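# Flip front cover, snap onto base, leave on conveyor

## Task

Reorient the front cover so it faces the correct way, press it onto the base until it clicks into place, make sure the assembled unit ends up resting on the conveyor belt, and then release it with both grippers.

## Robot and tools

Robot: two arms, left_arm and right_arm, each with six joints and a parallel gripper. Joint order everywhere (commands and result lists): waist, shoulder, elbow, wrist pitch, wrist yaw, wrist roll. Wrist roll has its sign flipped relative to the URDF, in commands, results and refusals alike. Stated ranges (rad): waist -2.618 to 3.054, shoulder 0.000 to 3.142, elbow 0.000 to 3.142, wrist pitch -1.571 to 1.571, wrist yaw -1.571 to 1.571, wrist roll -2.094 to 2.094. Real limits may sit up to 0.036 rad either side of these.

World frame: origin on the tabletop midway between the arms, +x out over the table, +z up, left_arm on the +y side. The names left and right do not match image sides. Gripper fingers point along the hand's +z and close along its y; the reported hand position is the point between the pads, about 1 cm short of the tips, and may be somewhat off at long reach.

The row: 14 numbers, left_arm's 6 joint values then its opening, then right_arm's 6 joint values and opening, always all 14 even if one arm stays put. Joint values are in [-1, 1], scaled per joint: 1.0 equals 1.202 rad (waist), 1.258 (shoulder), 1.238 (elbow), 2.073 (wrist pitch), 2.022 (wrist yaw and wrist roll). They are offsets, not poses. Opening is absolute: +1 fully open, -1 closed. Optionally 12 more numbers in [0, 1] scale joint stiffness, left_arm's six then right_arm's six; they persist until changed.

execute_actions(actions): a list of actions; each action is a table of up to 15 rows, one row per 1/30 s step, and if shorter its final row repeats to fill 15 steps. Joint offsets in every row count from the angles at the start of that action (not from the previous row); for a call's first action that means the last reported angles. An empty list just fetches state and images. An action is rejected for both arms if it would push a joint more than 0.036 rad outward beyond its range; if the first action fails this, or any action is malformed, nothing in the call runs.

move(target, speed, blocking): target is one row as above, offsets measured from the Joint positions in the latest result that showed them. Every joint follows its own path, all finishing together, so the hand traces a curve; duration 0.5 to 10 s (cut off at 10 s). speed, 0.01 to 2 rad/s (default 0.5), caps the joint with the longest travel. Finger openings are applied at the start. Paths ignore obstacles and the other arm. blocking=false returns after 0.5 s while motion continues; until a result shows it ended, use wait or stop before any other motion command. The result adds a move: line with the ending (done, off_target, moving, held, fault), limits=held or limits=none, and each arm's joint furthest from its target.

wait(seconds): 0 to 10; the arms keep their last command and a running move continues (returns early when it ends). stop(): brakes a running move; fast motion needs room; fingers are not stopped. zoom_image(camera, region): camera is cam_high, cam_low, cam_left_wrist or cam_right_wrist; region [x0, y0, x1, y1] in pixels, origin top-left, at most 504 by 504. finished_scene(scene): ends the current scene given its number; irreversible, so only call once the unit is assembled on the belt and released.

Results: a state line per arm with end_effector_position (m) and end_effector_quat_wxyz in the world frame; Joint positions and Joint velocities per arm (rad, rad/s, then finger gap in m, 0.094 fully open); Joint targets (what joints are currently driven toward); grip_measured on the command scale; joint torques (raw drive output, nonzero even in free air, noisy); camera images, all 504x504, in order cam_high, cam_low, cam_left_wrist, cam_right_wrist, plus any changed calibration. Calibration (pinhole with radial distortion) places cam_high at about [0.615, -0.232, 0.982] looking down, cam_low at about [0.206, 0.641, 0.160]; wrist cameras ride on the hands. Notices: joint sent to its limit; joint command not followed (clearance check altered targets); FAULT; MOTOR HOT (from 75 °C); OVER-TEMPERATURE FAULT (90 °C stops the arm 10 s; 100 °C drops it).

Motion limits: each step a joint target stays within a lead of the measured angle (0.202 waist, 0.258 shoulder, 0.238 elbow, 0.573 wrist pitch, 0.522 wrist yaw and roll), and targets are scaled back if they would put the hand over 70 mm from where it is, so big moves take several actions. Arms may sag with zero offsets; to hold, send offsets back to the desired angles, then zeros.

Gripping: command an opening about 0.03 below grip_measured for a firm hold, less for lighter. Readings can be off by about 1 mm. Thin parts get less force. Parts may be tugged or nudged unexpectedly.

Avoid: anything leaving the table, dropping the cover, slamming or pressing hard (faster moves and targets further past contact hit harder), the arms touching each other, and holding loads long enough to overheat motors.

Each tool is called after "Call:" as name(argument=value, ...) on one line, values as JSON.

## Session

I'll start by looking at the current state of the scene.

Call:
execute_actions(actions=[])

Scene clock: 0.00 s.
left_arm: end_effector_position=(+0.1931, -0.1237, +0.2079) grip_measured=+1.000 end_effector_quat_wxyz=(+0.161, +0.951, +0.112, +0.239) | right_arm: end_effector_position=(+0.3858, -0.3952, +0.3487) grip_measured=+1.000 end_effector_quat_wxyz=(+0.293, +0.377, +0.783, +0.399)
Joint names: [waist, shoulder, elbow, wrist pitch, wrist yaw, wrist roll]
Joint positions: left_arm=[-1.368  1.852  1.802 -1.071 -0.387 -1.768  0.094] | right_arm=[-0.658  1.674  1.939 -1.401 -0.974 -0.327  0.094]
Joint velocities: left_arm=[-0.027 -0.012  0.007 -0.081 -0.051  0.051  0.   ] | right_arm=[-0.002  0.012 -0.012  0.022  0.037  0.007  0.   ]
Joint torques (N m, as the arm reports them, + toward a larger Joint positions number): no reading
Motor temperatures (°C, as the motors report them): left_arm=[24 25 22 25 24 23] | right_arm=[25 23 23 23 25 23]
Joint targets: left_arm=[-1.368 1.842 1.812 -1.073 -0.386 -1.763] | right_arm=[-0.658 1.660 1.950 -1.394 -0.988 -0.319]
Joint stiffness scale: left_arm=[1. 1. 1. 1. 1. 1.] | right_arm=[1. 1. 1. 1. 1. 1.]

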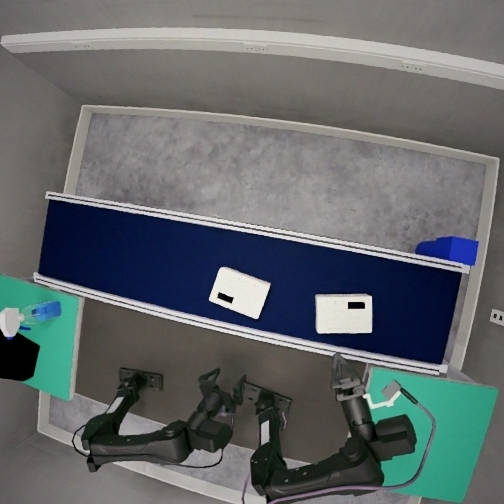

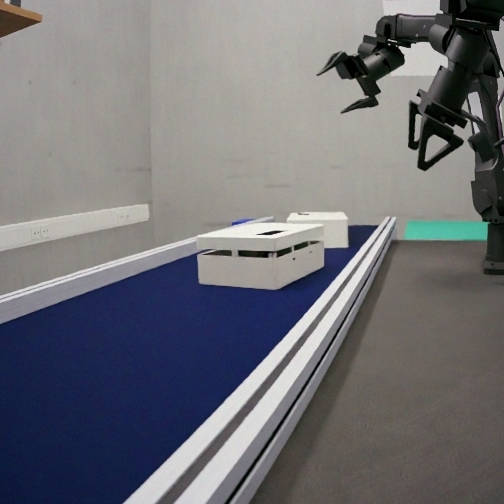

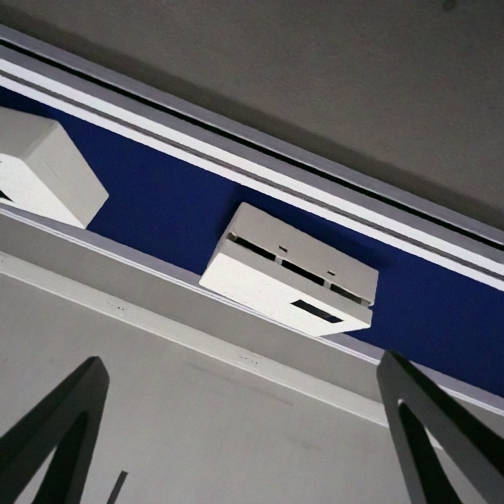

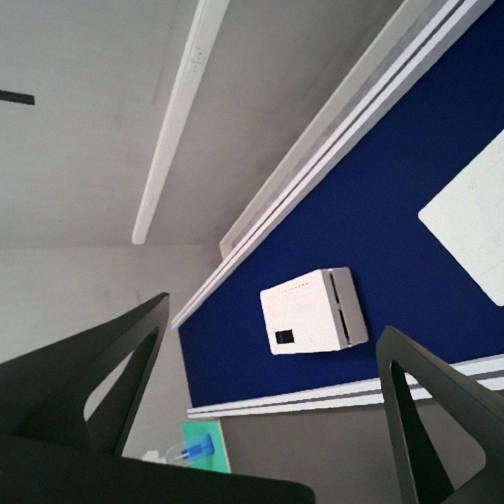

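Call:
zoom_image(camera="cam_high", region=[190, 250, 390, 350])

Call:
zoom_image(camera="cam_low", region=[180, 190, 360, 310])

Call:
zoom_image(camera="cam_left_wrist", region=[180, 180, 400, 360])

Call:
zoom_image(camera="cam_right_wrist", region=[240, 100, 504, 380])

Region (190, 250, 390, 350) of cam_high's 504x504 image, scaled by 2.520, with more detail than that image has.

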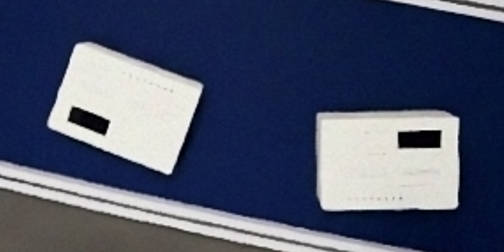

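Region (180, 190, 360, 310) of cam_low's 504x504 image, scaled by 2.800, with more detail than that image has.

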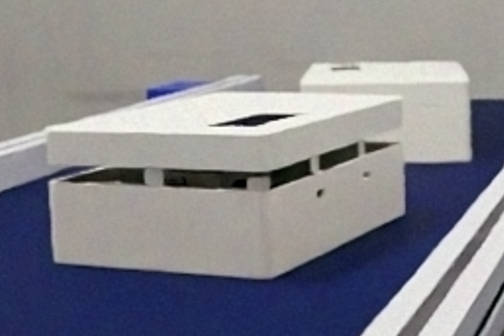

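Region (180, 180, 400, 360) of cam_left_wrist's 504x504 image, scaled by 2.291, with more detail than that image has; it fills the top 412 rows of this view, and the rest is white.

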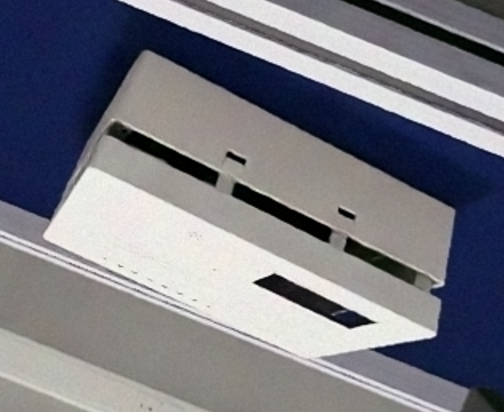

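Region (240, 100, 504, 380) of cam_right_wrist's 504x504 image, scaled by 1.800, with more detail than that image has; it fills the left 475 columns of this view, and the rest is white.

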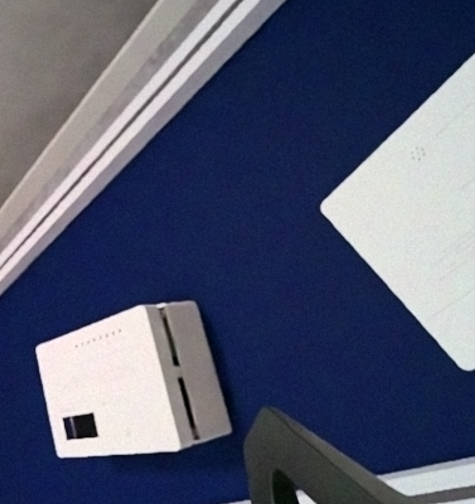

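Call:
zoom_image(camera="cam_right_wrist", region=[250, 255, 380, 365])

Call:
zoom_image(camera="cam_left_wrist", region=[270, 260, 390, 345])

Call:
zoom_image(camera="cam_high", region=[200, 255, 290, 330])

Region (250, 255, 380, 365) of cam_right_wrist's 504x504 image, scaled by 3.877, with more detail than that image has; it fills the top 426 rows of this view, and the rest is white.

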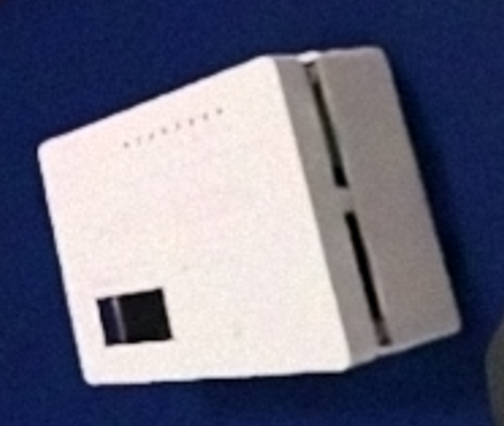

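Region (270, 260, 390, 345) of cam_left_wrist's 504x504 image, scaled by 4.200, with more detail than that image has; it fills the top 357 rows of this view, and the rest is white.

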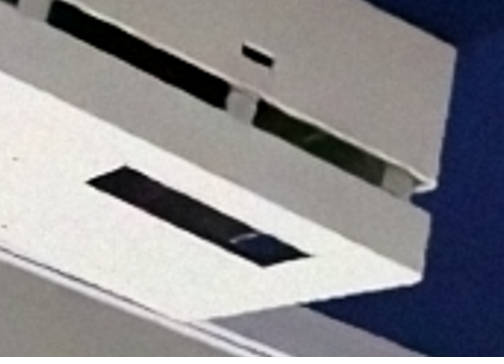

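Region (200, 255, 290, 330) of cam_high's 504x504 image, scaled by 5.600, with more detail than that image has.

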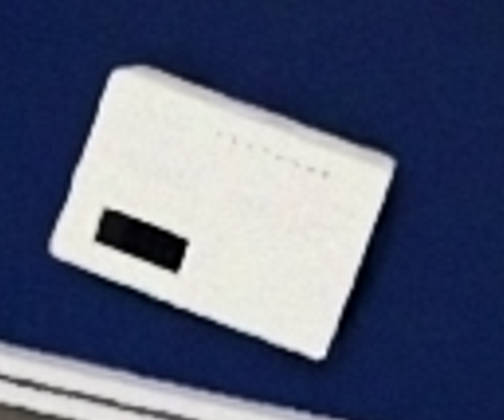

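Call:
move(target=[1.0, -0.2003, -0.1632, 0.0343, 0.1914, 0.8744, 1.0, 1.0, 0.417, 0.168, -0.057, 0.482, 0.572, 1.0], speed=0.7)

Scene clock: 123.37 s.
left_arm: end_effector_position=(+0.3887, +0.2630, +0.2272) grip_measured=+1.000 end_effector_quat_wxyz=(+0.268, +0.015, +0.963, +0.003) | right_arm: end_effector_position=(+0.4263, -0.0886, +0.1183) grip_measured=+1.000 end_effector_quat_wxyz=(-0.017, -0.576, +0.817, +0.005)
Joint names: [waist, shoulder, elbow, wrist pitch, wrist yaw, wrist roll]
Joint positions: left_arm=[-0.165  1.627  1.618 -1.02  -0.011 -0.007  0.094] | right_arm=[ 0.549  2.206  2.107 -1.507 -0.002  0.823  0.094]
Joint velocities: left_arm=[ 0.007  0.007  0.007 -0.051  0.022  0.022  0.   ] | right_arm=[-0.012 -0.022  0.007 -0.051 -0.022  0.007  0.   ]
Joint torques (N m, as the arm reports them, + toward a larger Joint positions number): left_arm=[-0.01 -8.7   7.01  1.75  0.07  0.1 ] | right_arm=[ -0.52 -11.46   9.05  -0.03   0.07   0.11]
Motor temperatures (°C, as the motors report them): left_arm=[24 33 26 28 24 24] | right_arm=[25 30 27 25 26 23]
Joint targets: left_arm=[-0.165 1.601 1.600 -1.001 0.000 0.000] | right_arm=[0.543 2.198 2.147 -1.520 0.001 0.830]
Joint stiffness scale: left_arm=[1. 1. 1. 1. 1. 1.] | right_arm=[1. 1. 1. 1. 1. 1.]
move: off_target (left_arm, right_arm); limits=none; left_arm: farthest joint: the shoulder, 0.027 radians from its target (0.252 radians at the start); right_arm: farthest joint: the elbow, 0.040 radians from its target (0.208 radians at the start)
camera_calibration (this result's frames):
cam_left_wrist: T_world_to_cam=[[-0.030459, -0.999204, 0.0257442, 0.266225], [-0.996511, 0.0323591, 0.0769317, 0.409408], [-0.0777036, -0.0233111, -0.996704, 0.354643], [0, 0, 0, 1]] pos_world=[0.443646, 0.261033, 0.315123]
cam_right_wrist: T_world_to_cam=[[0.977478, -0.189772, -0.0923183, -0.414928], [-0.119163, -0.857369, 0.500718, -0.0499081], [-0.174173, -0.47844, -0.860673, 0.252139], [0, 0, 0, 1]] pos_world=[0.443552, -0.00089789, 0.203694]

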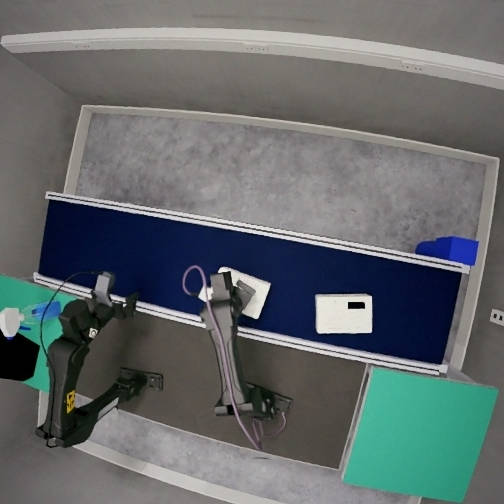

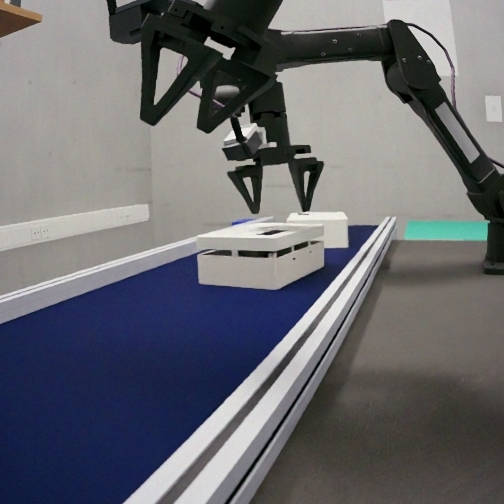

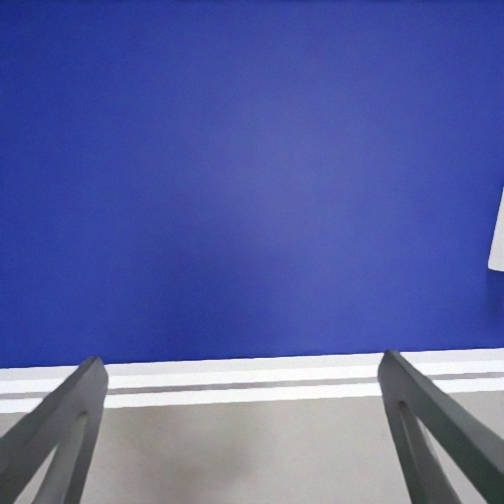

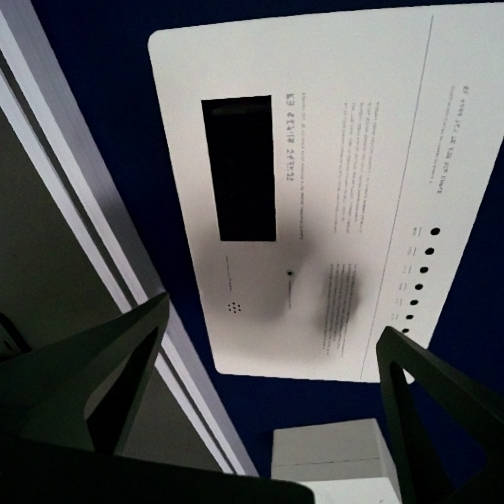

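Call:
zoom_image(camera="cam_right_wrist", region=[130, 10, 330, 260])

Call:
zoom_image(camera="cam_right_wrist", region=[130, 230, 450, 504])

Region (130, 10, 330, 260) of cam_right_wrist's 504x504 image, scaled by 2.016, with more detail than that image has; it fills the left 403 columns of this view, and the rest is white.

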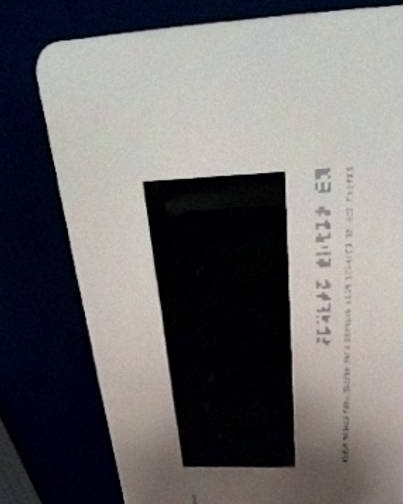

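Region (130, 230, 450, 504) of cam_right_wrist's 504x504 image, scaled by 1.575, with more detail than that image has; it fills the top 432 rows of this view, and the rest is white.

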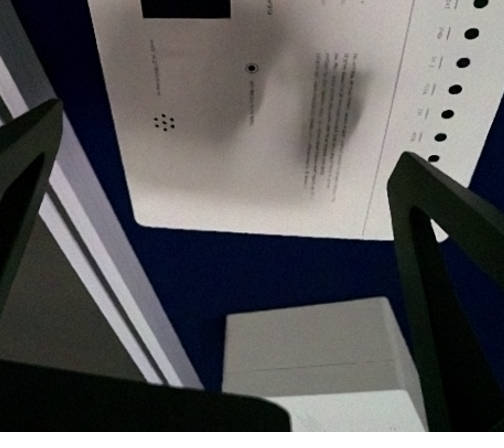

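Call:
zoom_image(camera="cam_low", region=[190, 120, 370, 260])

Region (190, 120, 370, 260) of cam_low's 504x504 image, scaled by 2.800, with more detail than that image has.

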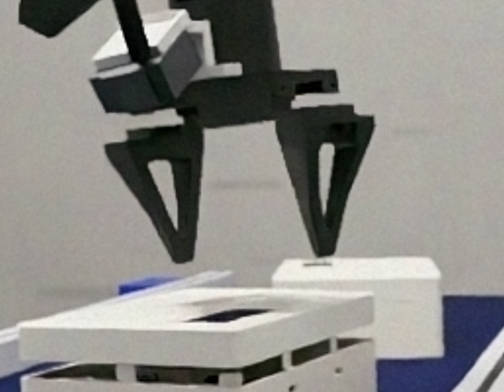

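Call:
move(target=[0.0, -1.0, -1.0, 0.492, 0.005, 0.003, 1.0, 0.1068, -0.0612, -0.0703, 0.0367, 0.001, 0.050, -0.298], speed=0.7)

Scene clock: 246.00 s.
left_arm: end_effector_position=(+0.2499, +0.2667, +0.2749) grip_measured=+1.000 end_effector_quat_wxyz=(+0.700, +0.008, +0.714, -0.003) | right_arm: end_effector_position=(+0.4035, -0.0430, +0.1177) grip_measured=-0.296 end_effector_quat_wxyz=(+0.000, +0.662, -0.750, -0.001)
Joint names: [waist, shoulder, elbow, wrist pitch, wrist yaw, wrist roll]
Joint positions: left_arm=[-0.165  0.392  0.393 -0.02  -0.011 -0.006  0.094] | right_arm=[ 0.671  2.162  2.035 -1.444 -0.002  0.919  0.033]
Joint velocities: left_arm=[ 0.002  0.007  0.002 -0.051 -0.037 -0.037  0.   ] | right_arm=[-0.012  0.017 -0.022 -0.095 -0.007  0.007 -0.001]
Joint torques (N m, as the arm reports them, + toward a larger Joint positions number): left_arm=[-0.01 -0.92  8.14  2.46  0.07  0.08] | right_arm=[  0.5  -13.16   4.68   0.28   0.02   0.08]
Motor temperatures (°C, as the motors report them): left_arm=[24 33 25 32 24 24] | right_arm=[25 41 31 24 25 23]
Joint targets: left_arm=[-0.165 0.369 0.380 -0.000 -0.001 -0.000] | right_arm=[0.677 2.129 2.019 -1.431 -0.000 0.924]
Joint stiffness scale: left_arm=[1. 1. 1. 1. 1. 1.] | right_arm=[1. 1. 1. 1. 1. 1.]
move: off_target (left_arm, right_arm); limits=none; left_arm: farthest joint: the shoulder, 0.023 radians from its target (1.258 radians at the start); right_arm: farthest joint: the shoulder, 0.033 radians from its target (0.077 radians at the start)
camera_calibration (this result's frames):
cam_left_wrist: T_world_to_cam=[[-0.0505465, -0.998657, 0.0114045, 0.273313], [-0.595258, 0.0209555, -0.803262, 0.412065], [0.801943, -0.0473907, -0.595517, 0.0677868], [0, 0, 0, 1]] pos_world=[0.204738, 0.267523, 0.368247]
cam_right_wrist: T_world_to_cam=[[0.997633, 0.0275297, -0.0630168, -0.386236], [0.0547166, -0.872848, 0.484914, -0.0821752], [-0.0416546, -0.487215, -0.872288, 0.21697], [0, 0, 0, 1]] pos_world=[0.398856, 0.0446176, 0.204769]

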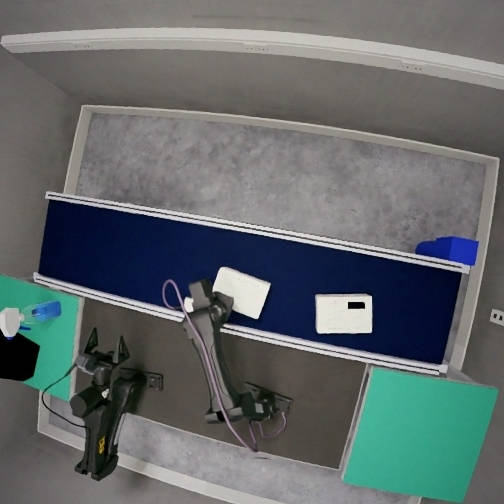

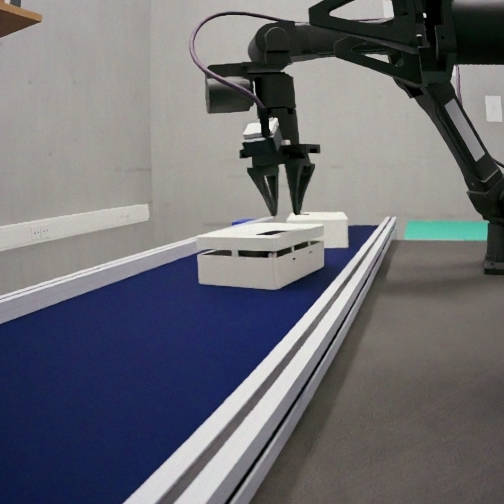

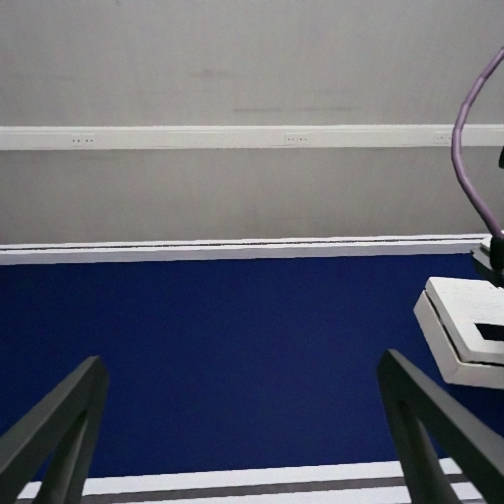

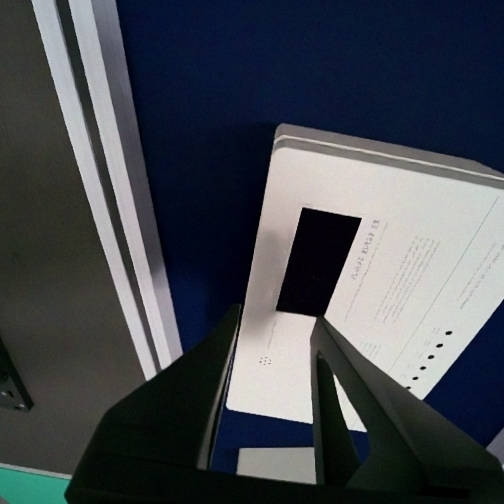

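Call:
zoom_image(camera="cam_right_wrist", region=[200, 190, 400, 390])

Region (200, 190, 400, 390) of cam_right_wrist's 504x504 image, scaled by 2.520, with more detail than that image has.

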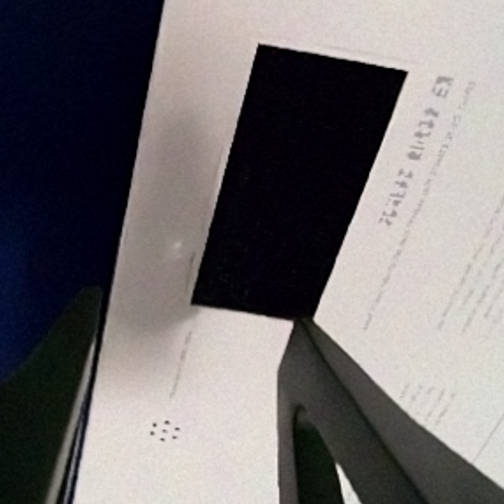

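Call:
move(target=[0.0, -0.31, -0.315, 0.01, 0.005, 0.003, 1.0, 0.018, -0.039, -0.1066, 0.0545, 0.001, -0.002, -0.298], speed=0.5)

Scene clock: 347.50 s.
left_arm: end_effector_position=(+0.2308, +0.2672, +0.1773) grip_measured=+1.000 end_effector_quat_wxyz=(+0.697, +0.008, +0.717, -0.003) | right_arm: end_effector_position=(+0.3988, -0.0393, +0.0948) grip_measured=-0.296 end_effector_quat_wxyz=(+0.000, +0.667, -0.745, +0.000)
Joint names: [waist, shoulder, elbow, wrist pitch, wrist yaw, wrist roll]
Joint positions: left_arm=[-0.165  0.033  0.02  -0.014 -0.011 -0.006  0.094] | right_arm=[ 0.686  2.146  1.918 -1.343  0.001  0.919  0.033]
Joint velocities: left_arm=[-0.022 -0.022 -0.007 -0.022 -0.066  0.007  0.   ] | right_arm=[-0.002  0.002 -0.002 -0.037 -0.022  0.007 -0.   ]
Joint torques (N m, as the arm reports them, + toward a larger Joint positions number): left_arm=[ 0.   -0.53  8.44  2.39  0.07  0.06] | right_arm=[  0.64 -13.04   4.8    0.37   0.    -0.03]
Motor temperatures (°C, as the motors report them): left_arm=[24 28 27 38 24 24] | right_arm=[25 49 28 24 25 23]
Joint targets: left_arm=[-0.165 0.007 0.011 0.001 -0.001 0.000] | right_arm=[0.693 2.113 1.903 -1.331 0.000 0.915]
Joint stiffness scale: left_arm=[1. 1. 1. 1. 1. 1.] | right_arm=[1. 1. 1. 1. 1. 1.]
joint sent to its limit (left arm) — the command would take the shoulder past its lower limit and the elbow past its lower limit, so those joints were sent only as far as their limits.
move: off_target (left_arm, right_arm); limits=none; left_arm: farthest joint: the shoulder, 0.031 radians from its target (0.390 radians at the start); right_arm: farthest joint: the shoulder, 0.033 radians from its target (0.049 radians at the start)
camera_calibration (this result's frames):
cam_left_wrist: T_world_to_cam=[[-0.05045, -0.998659, 0.0116031, 0.273916], [-0.601976, 0.021136, -0.798235, 0.322888], [0.796919, -0.0472557, -0.602235, 0.0273405], [0, 0, 0, 1]] pos_world=[0.186402, 0.268016, 0.271028]
cam_right_wrist: T_world_to_cam=[[0.997194, 0.0418341, -0.0620749, -0.382474], [0.0668547, -0.870755, 0.48715, -0.0725306], [-0.0336725, -0.489933, -0.871109, 0.195149], [0, 0, 0, 1]] pos_world=[0.392821, 0.0484541, 0.181587]

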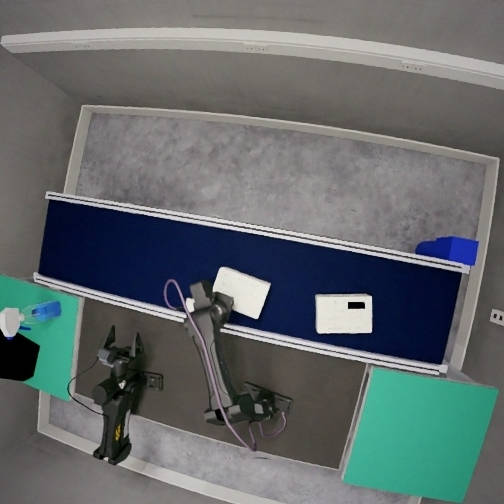

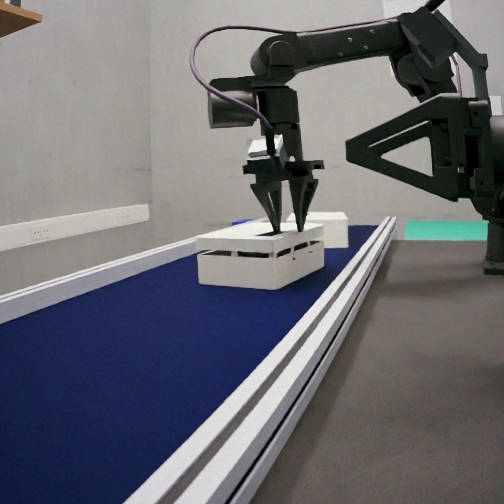

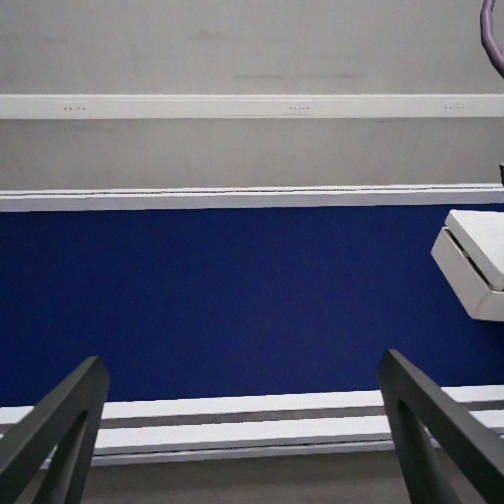

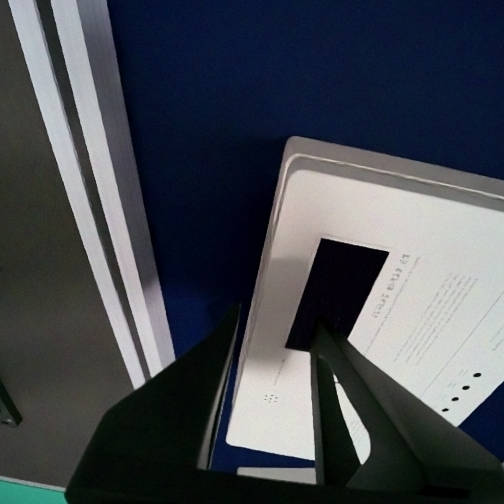

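Call:
zoom_image(camera="cam_right_wrist", region=[200, 210, 400, 410])

Call:
zoom_image(camera="cam_low", region=[190, 170, 350, 290])

Region (200, 210, 400, 410) of cam_right_wrist's 504x504 image, scaled by 2.520, with more detail than that image has.

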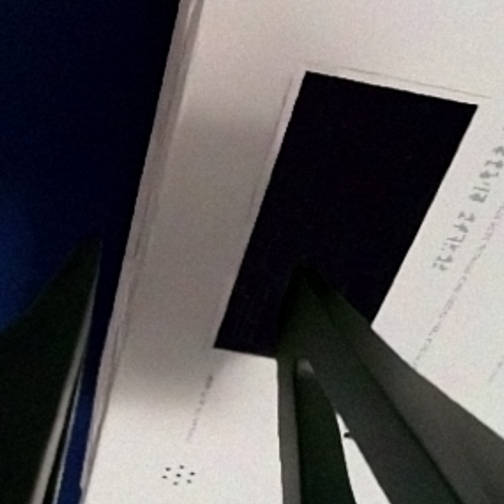

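Region (190, 170, 350, 290) of cam_low's 504x504 image, scaled by 3.150, with more detail than that image has; it fills the top 378 rows of this view, and the rest is white.

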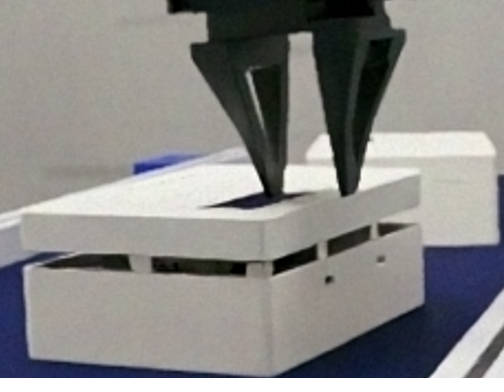

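Call:
move(target=[0.0, -0.02, -0.007, 0.68, 0.005, 0.003, 1.0, 0.0058, -0.0254, -0.0638, 0.0371, 0.0, -0.002, -0.298], speed=0.8)

Scene clock: 383.63 s.
left_arm: end_effector_position=(+0.0311, +0.2726, +0.4281) grip_measured=+1.000 end_effector_quat_wxyz=(+0.995, -0.004, +0.098, -0.010) | right_arm: end_effector_position=(+0.3995, -0.0390, +0.0910) grip_measured=-0.296 end_effector_quat_wxyz=(-0.011, +0.667, -0.745, +0.003)
Joint names: [waist, shoulder, elbow, wrist pitch, wrist yaw, wrist roll]
Joint positions: left_arm=[-0.165  0.033  0.02   1.387 -0.011 -0.005  0.094] | right_arm=[ 0.686  2.123  1.867 -1.292  0.001  0.919  0.033]
Joint velocities: left_arm=[-0.007 -0.002 -0.012 -0.022 -0.081 -0.051  0.   ] | right_arm=[ 0.002 -0.002  0.002 -0.007 -0.007  0.022 -0.   ]
Joint torques (N m, as the arm reports them, + toward a larger Joint positions number): left_arm=[0.09 1.15 6.56 0.43 0.07 0.09] | right_arm=[  0.6  -11.14   3.75   0.46   0.    -0.03]
Motor temperatures (°C, as the motors report them): left_arm=[24 28 27 39 24 24] | right_arm=[25 50 28 24 25 23]
Joint targets: left_arm=[-0.165 0.008 0.011 1.395 -0.001 0.001] | right_arm=[0.693 2.114 1.839 -1.267 0.001 0.915]
Joint stiffness scale: left_arm=[1. 1. 1. 1. 1. 1.] | right_arm=[1. 1. 1. 1. 1. 1.]
move: off_target (left_arm, right_arm); limits=none; left_arm: farthest joint: the shoulder, 0.025 radians from its target (0.025 radians at the start); right_arm: farthest joint: the elbow, 0.028 radians from its target (0.079 radians at the start)
camera_calibration (this result's frames):
cam_left_wrist: T_world_to_cam=[[-0.0426336, -0.998865, -0.0212404, 0.280163], [0.68525, -0.0137635, -0.728178, 0.34226], [0.727059, -0.0455999, 0.685059, -0.211605], [0, 0, 0, 1]] pos_world=[-0.0687398, 0.274907, 0.400138]
cam_right_wrist: T_world_to_cam=[[0.998237, 0.042434, -0.0414894, -0.385665], [0.0571299, -0.876386, 0.478209, -0.0659647], [-0.0160684, -0.479736, -0.877266, 0.185956], [0, 0, 0, 1]] pos_world=[0.391742, 0.0477644, 0.178676]

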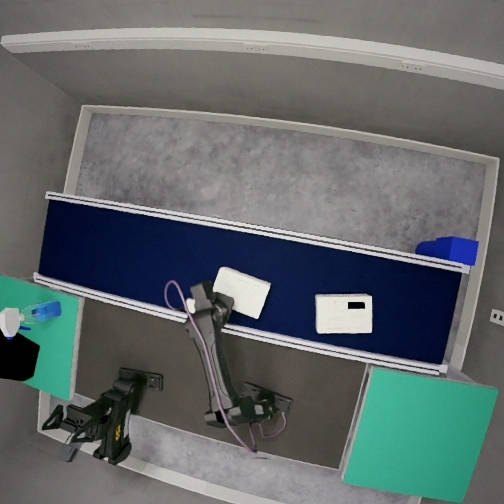

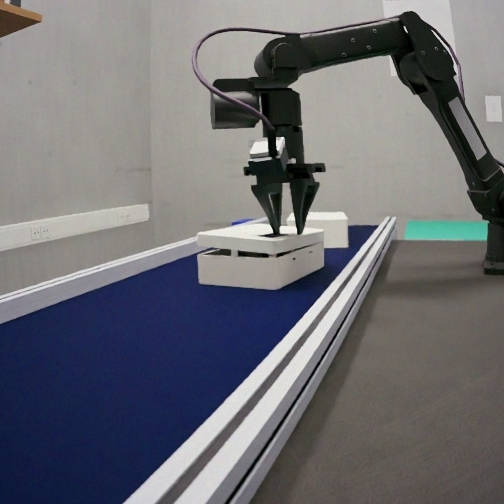

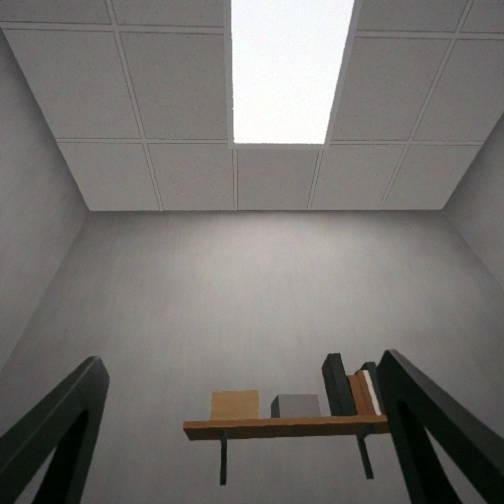

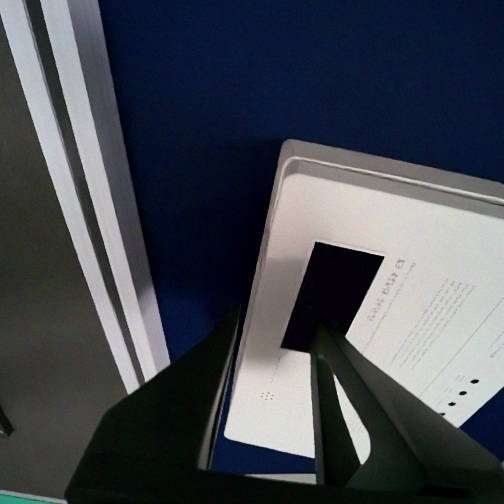

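Call:
zoom_image(camera="cam_low", region=[230, 190, 330, 265])

Call:
zoom_image(camera="cam_right_wrist", region=[200, 210, 400, 410])

Region (230, 190, 330, 265) of cam_low's 504x504 image, scaled by 5.040, with more detail than that image has; it fills the top 378 rows of this view, and the rest is white.

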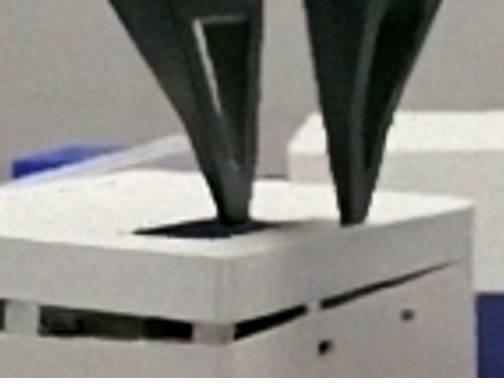

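Region (200, 210, 400, 410) of cam_right_wrist's 504x504 image, scaled by 2.520, with more detail than that image has.

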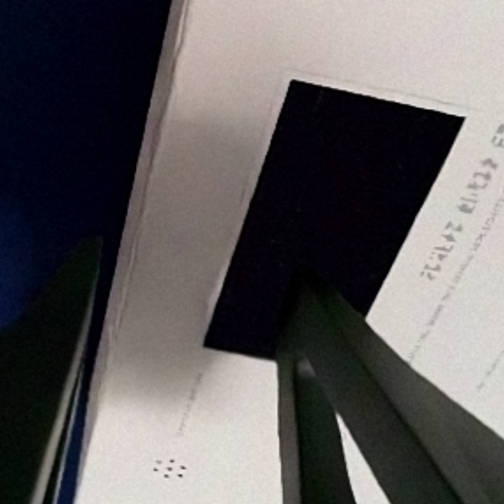

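Call:
move(target=[0.0, -0.02, -0.007, 0.004, 0.005, 0.003, 1.0, 0.0366, 0.0596, 0.168, -0.0584, 0.0, -0.0208, -0.298], speed=0.3)

Scene clock: 446.23 s.
left_arm: end_effector_position=(+0.0309, +0.2726, +0.4281) grip_measured=+1.000 end_effector_quat_wxyz=(+0.995, -0.004, +0.098, -0.010) | right_arm: end_effector_position=(+0.4019, -0.0189, +0.1053) grip_measured=-0.296 end_effector_quat_wxyz=(-0.006, +0.667, -0.745, +0.002)
Joint names: [waist, shoulder, elbow, wrist pitch, wrist yaw, wrist roll]
Joint positions: left_arm=[-0.165  0.033  0.02   1.388 -0.011 -0.005  0.094] | right_arm=[ 0.724  2.196  2.039 -1.401  0.002  0.882  0.033]
Joint velocities: left_arm=[ 0.002  0.007 -0.002 -0.022 -0.081 -0.051  0.   ] | right_arm=[-0.002 -0.007 -0.002  0.051 -0.066  0.11  -0.   ]
Joint torques (N m, as the arm reports them, + toward a larger Joint positions number): left_arm=[0.   1.14 6.45 0.44 0.06 0.1 ] | right_arm=[  0.52 -10.79   8.85   0.04   0.    -0.04]
Motor temperatures (°C, as the motors report them): left_arm=[24 28 26 31 24 24] | right_arm=[25 48 28 24 25 23]
Joint targets: left_arm=[-0.165 0.008 0.011 1.396 -0.001 0.001] | right_arm=[0.730 2.198 2.075 -1.413 0.001 0.877]
Joint stiffness scale: left_arm=[1. 1. 1. 1. 1. 1.] | right_arm=[1. 1. 1. 1. 1. 1.]
move: off_target (left_arm, right_arm); limits=none; left_arm: farthest joint: the shoulder, 0.025 radians from its target (0.025 radians at the start); right_arm: farthest joint: the elbow, 0.036 radians from its target (0.208 radians at the start)
camera_calibration (this result's frames):
cam_left_wrist: T_world_to_cam=[[-0.0426174, -0.998865, -0.0212525, 0.280166], [0.685805, -0.0137784, -0.727655, 0.342177], [0.726536, -0.0455858, 0.685614, -0.21172], [0, 0, 0, 1]] pos_world=[-0.0689044, 0.274911, 0.400099]
cam_right_wrist: T_world_to_cam=[[0.997852, 0.0433239, -0.0491355, -0.387382], [0.0616896, -0.873802, 0.482352, -0.0575392], [-0.0220374, -0.484347, -0.874598, 0.210253], [0, 0, 0, 1]] pos_world=[0.394733, 0.0683406, 0.192607]

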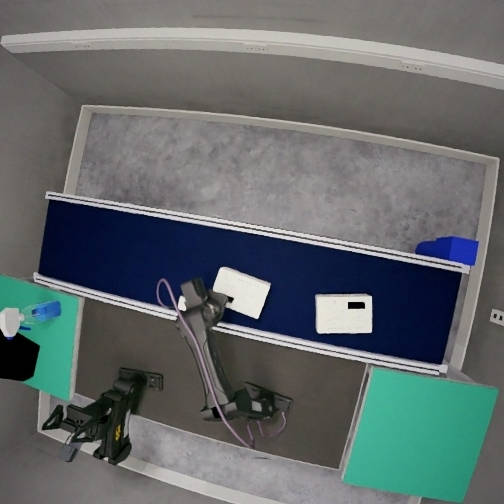

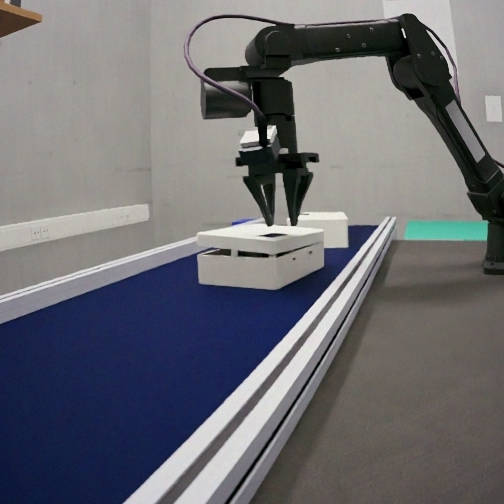

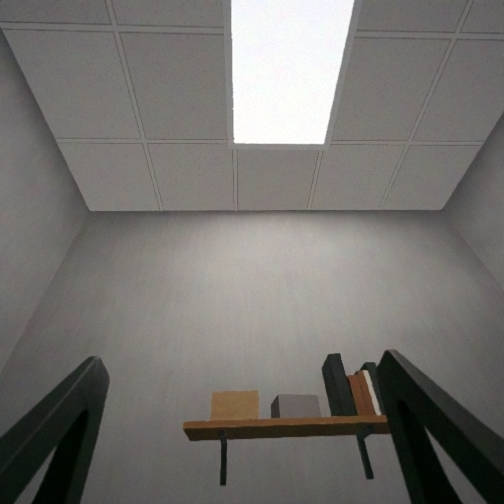

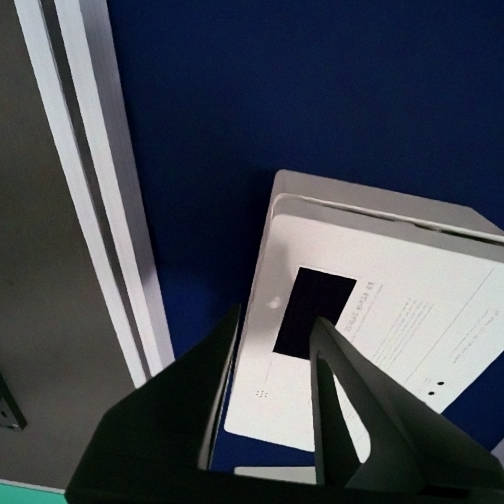

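Call:
zoom_image(camera="cam_right_wrist", region=[200, 150, 420, 370])

Call:
zoom_image(camera="cam_low", region=[190, 180, 350, 300])

Region (200, 150, 420, 370) of cam_right_wrist's 504x504 image, scaled by 2.291, with more detail than that image has.

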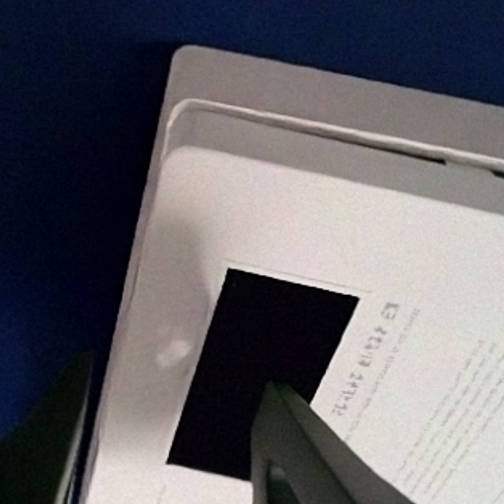

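Region (190, 180, 350, 300) of cam_low's 504x504 image, scaled by 3.150, with more detail than that image has; it fills the top 378 rows of this view, and the rest is white.

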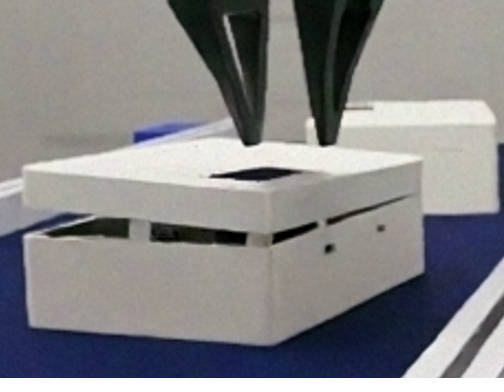

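Call:
move(target=[0.0, -0.02, -0.007, 0.004, 0.005, 0.003, 1.0, 0.005, 0.0016, -0.0937, 0.0506, 0.0, -0.0025, -0.298], speed=0.15)

Scene clock: 475.50 s.
left_arm: end_effector_position=(+0.0308, +0.2726, +0.4281) grip_measured=+1.000 end_effector_quat_wxyz=(+0.995, -0.004, +0.098, -0.010) | right_arm: end_effector_position=(+0.3994, -0.0206, +0.0910) grip_measured=-0.296 end_effector_quat_wxyz=(-0.004, +0.667, -0.745, +0.002)
Joint names: [waist, shoulder, elbow, wrist pitch, wrist yaw, wrist roll]
Joint positions: left_arm=[-0.165  0.033  0.02   1.388 -0.011 -0.005  0.094] | right_arm=[ 0.724  2.184  1.963 -1.342  0.003  0.881  0.033]
Joint velocities: left_arm=[-0.002  0.007 -0.022  0.037  0.007  0.022  0.   ] | right_arm=[ 0.037 -0.002  0.002 -0.037  0.007 -0.037  0.001]
Joint torques (N m, as the arm reports them, + toward a larger Joint positions number): left_arm=[-0.06  1.06  6.38  0.45  0.08  0.07] | right_arm=[ 0.52 -9.82  2.81  0.64  0.   -0.04]
Motor temperatures (°C, as the motors report them): left_arm=[24 28 26 30 24 24] | right_arm=[25 48 31 23 25 23]
Joint targets: left_arm=[-0.165 0.008 0.011 1.396 -0.001 0.001] | right_arm=[0.730 2.198 1.923 -1.296 0.003 0.877]
Joint stiffness scale: left_arm=[1. 1. 1. 1. 1. 1.] | right_arm=[1. 1. 1. 1. 1. 1.]
move: off_target (left_arm, right_arm); limits=none; left_arm: farthest joint: the shoulder, 0.025 radians from its target (0.025 radians at the start); right_arm: farthest joint: the wrist pitch, 0.046 radians from its target (0.105 radians at the start)
camera_calibration (this result's frames):
cam_left_wrist: T_world_to_cam=[[-0.0426093, -0.998866, -0.0212585, 0.280167], [0.686083, -0.0137859, -0.727393, 0.342136], [0.726275, -0.0455788, 0.685892, -0.211778], [0, 0, 0, 1]] pos_world=[-0.0689867, 0.274913, 0.40008]
cam_right_wrist: T_world_to_cam=[[0.997682, 0.0420122, -0.053529, -0.385069], [0.0627497, -0.872312, 0.484907, -0.0525952], [-0.0263219, -0.487142, -0.872926, 0.198322], [0, 0, 0, 1]] pos_world=[0.392697, 0.0669093, 0.178012]

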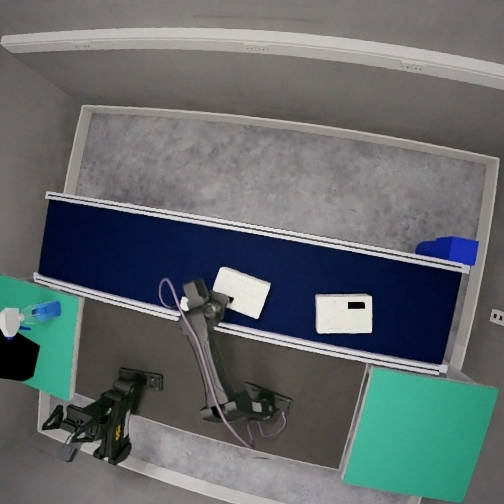

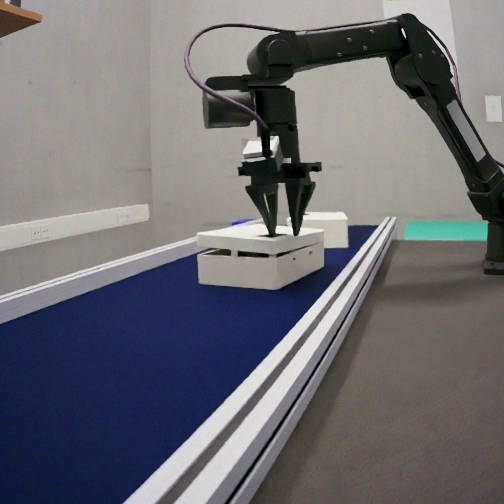

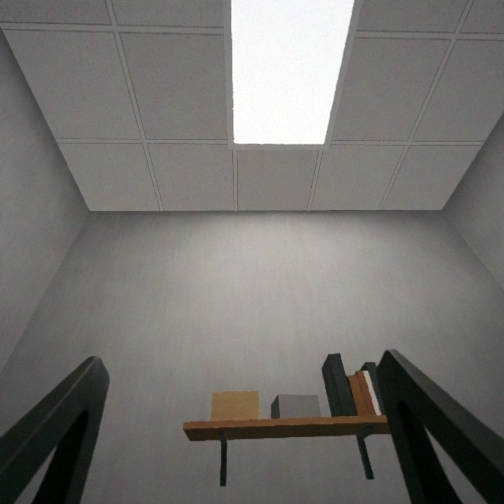

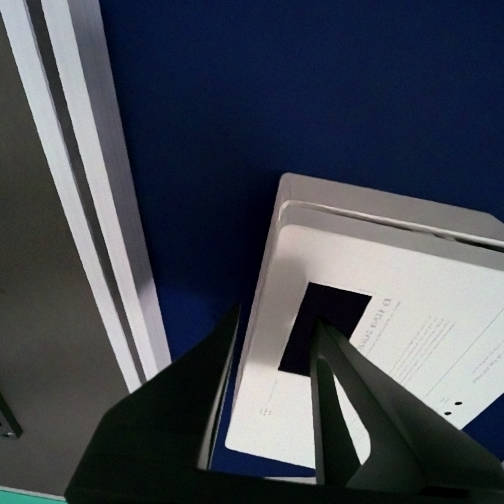

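Call:
zoom_image(camera="cam_low", region=[230, 190, 330, 265])

Call:
zoom_image(camera="cam_right_wrist", region=[210, 240, 390, 400])

Region (230, 190, 330, 265) of cam_low's 504x504 image, scaled by 5.040, with more detail than that image has; it fills the top 378 rows of this view, and the rest is white.

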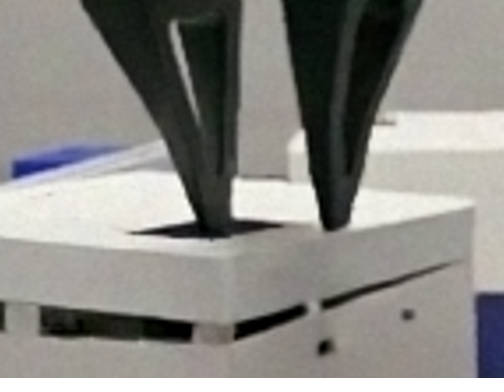

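Region (210, 240, 390, 400) of cam_right_wrist's 504x504 image, scaled by 2.800, with more detail than that image has.

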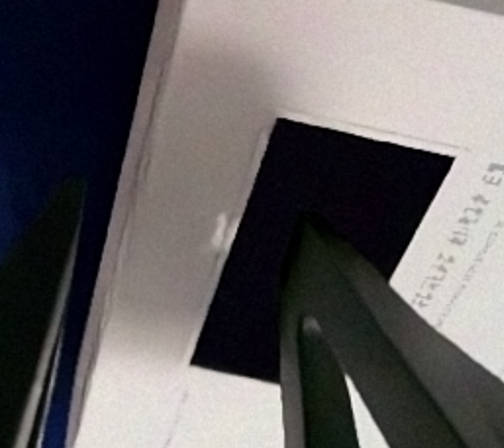

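Call:
move(target=[0.0, -0.02, -0.007, 0.004, 0.005, 0.003, 1.0, -0.45, -1.0, -0.8, 0.0, 0.0, -0.43, 1.0], speed=0.8)

Scene clock: 597.90 s.
left_arm: end_effector_position=(+0.0307, +0.2726, +0.4282) grip_measured=+1.000 end_effector_quat_wxyz=(+0.995, -0.004, +0.097, -0.010) | right_arm: end_effector_position=(+0.2139, -0.2458, +0.1625) grip_measured=+1.000 end_effector_quat_wxyz=(+0.129, -0.032, +0.991, +0.000)
Joint names: [waist, shoulder, elbow, wrist pitch, wrist yaw, wrist roll]
Joint positions: left_arm=[-0.165  0.033  0.02   1.389 -0.011 -0.005  0.094] | right_arm=[ 0.191  0.944  0.986 -1.354  0.003  0.018  0.094]
Joint velocities: left_arm=[-0.007  0.002  0.007 -0.022  0.007 -0.037  0.   ] | right_arm=[ 0.007  0.012  0.002 -0.11   0.022  0.037  0.   ]
Joint torques (N m, as the arm reports them, + toward a larger Joint positions number): left_arm=[-0.09  0.99  6.51  0.46  0.08  0.1 ] | right_arm=[-0.76 -1.79  5.08  0.79  0.   -0.07]
Motor temperatures (°C, as the motors report them): left_arm=[24 27 26 28 24 24] | right_arm=[25 47 27 24 25 23]
Joint targets: left_arm=[-0.165 0.008 0.011 1.397 -0.001 0.001] | right_arm=[0.183 0.926 0.973 -1.342 0.003 0.012]
Joint stiffness scale: left_arm=[1. 1. 1. 1. 1. 1.] | right_arm=[1. 1. 1. 1. 1. 1.]
move: off_target (left_arm); limits=none; left_arm: farthest joint: the shoulder, 0.025 radians from its target (0.025 radians at the start); right_arm: farthest joint: the shoulder, 0.018 radians from its target (1.258 radians at the start)
camera_calibration (this result's frames):
cam_left_wrist: T_world_to_cam=[[-0.0426012, -0.998866, -0.0212645, 0.280169], [0.68636, -0.0137933, -0.727131, 0.342094], [0.726013, -0.0455718, 0.686169, -0.211835], [0, 0, 0, 1]] pos_world=[-0.069069, 0.274916, 0.40006]
cam_right_wrist: T_world_to_cam=[[0.223878, -0.974526, -0.0133654, -0.277529], [-0.942585, -0.219986, 0.251277, 0.141221], [-0.247816, -0.0436573, -0.967823, 0.318006], [0, 0, 0, 1]] pos_world=[0.274052, -0.225509, 0.268579]

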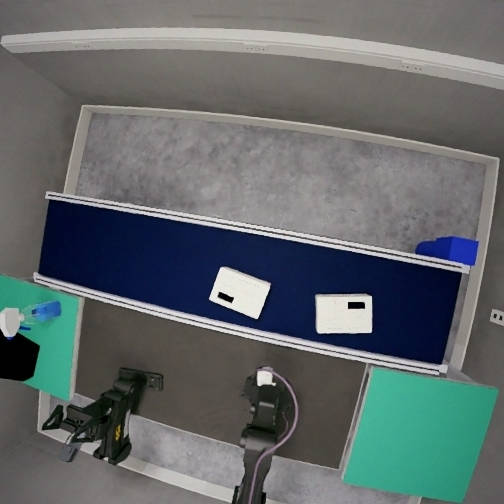

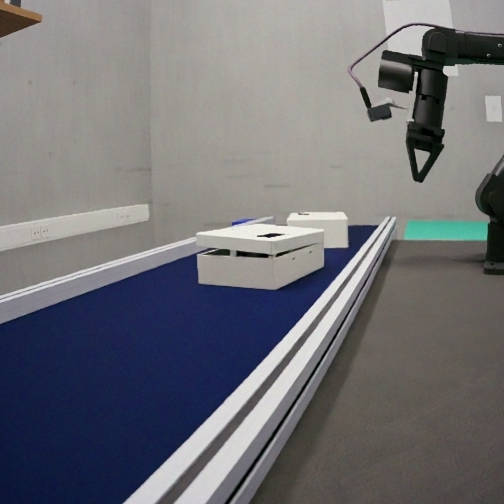

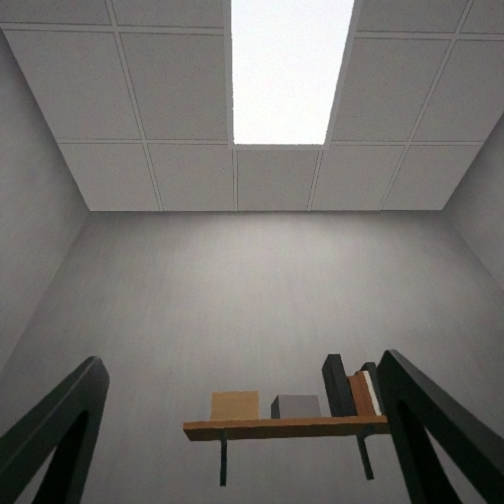

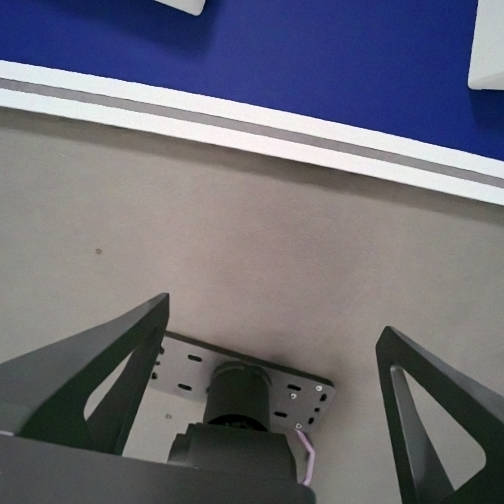

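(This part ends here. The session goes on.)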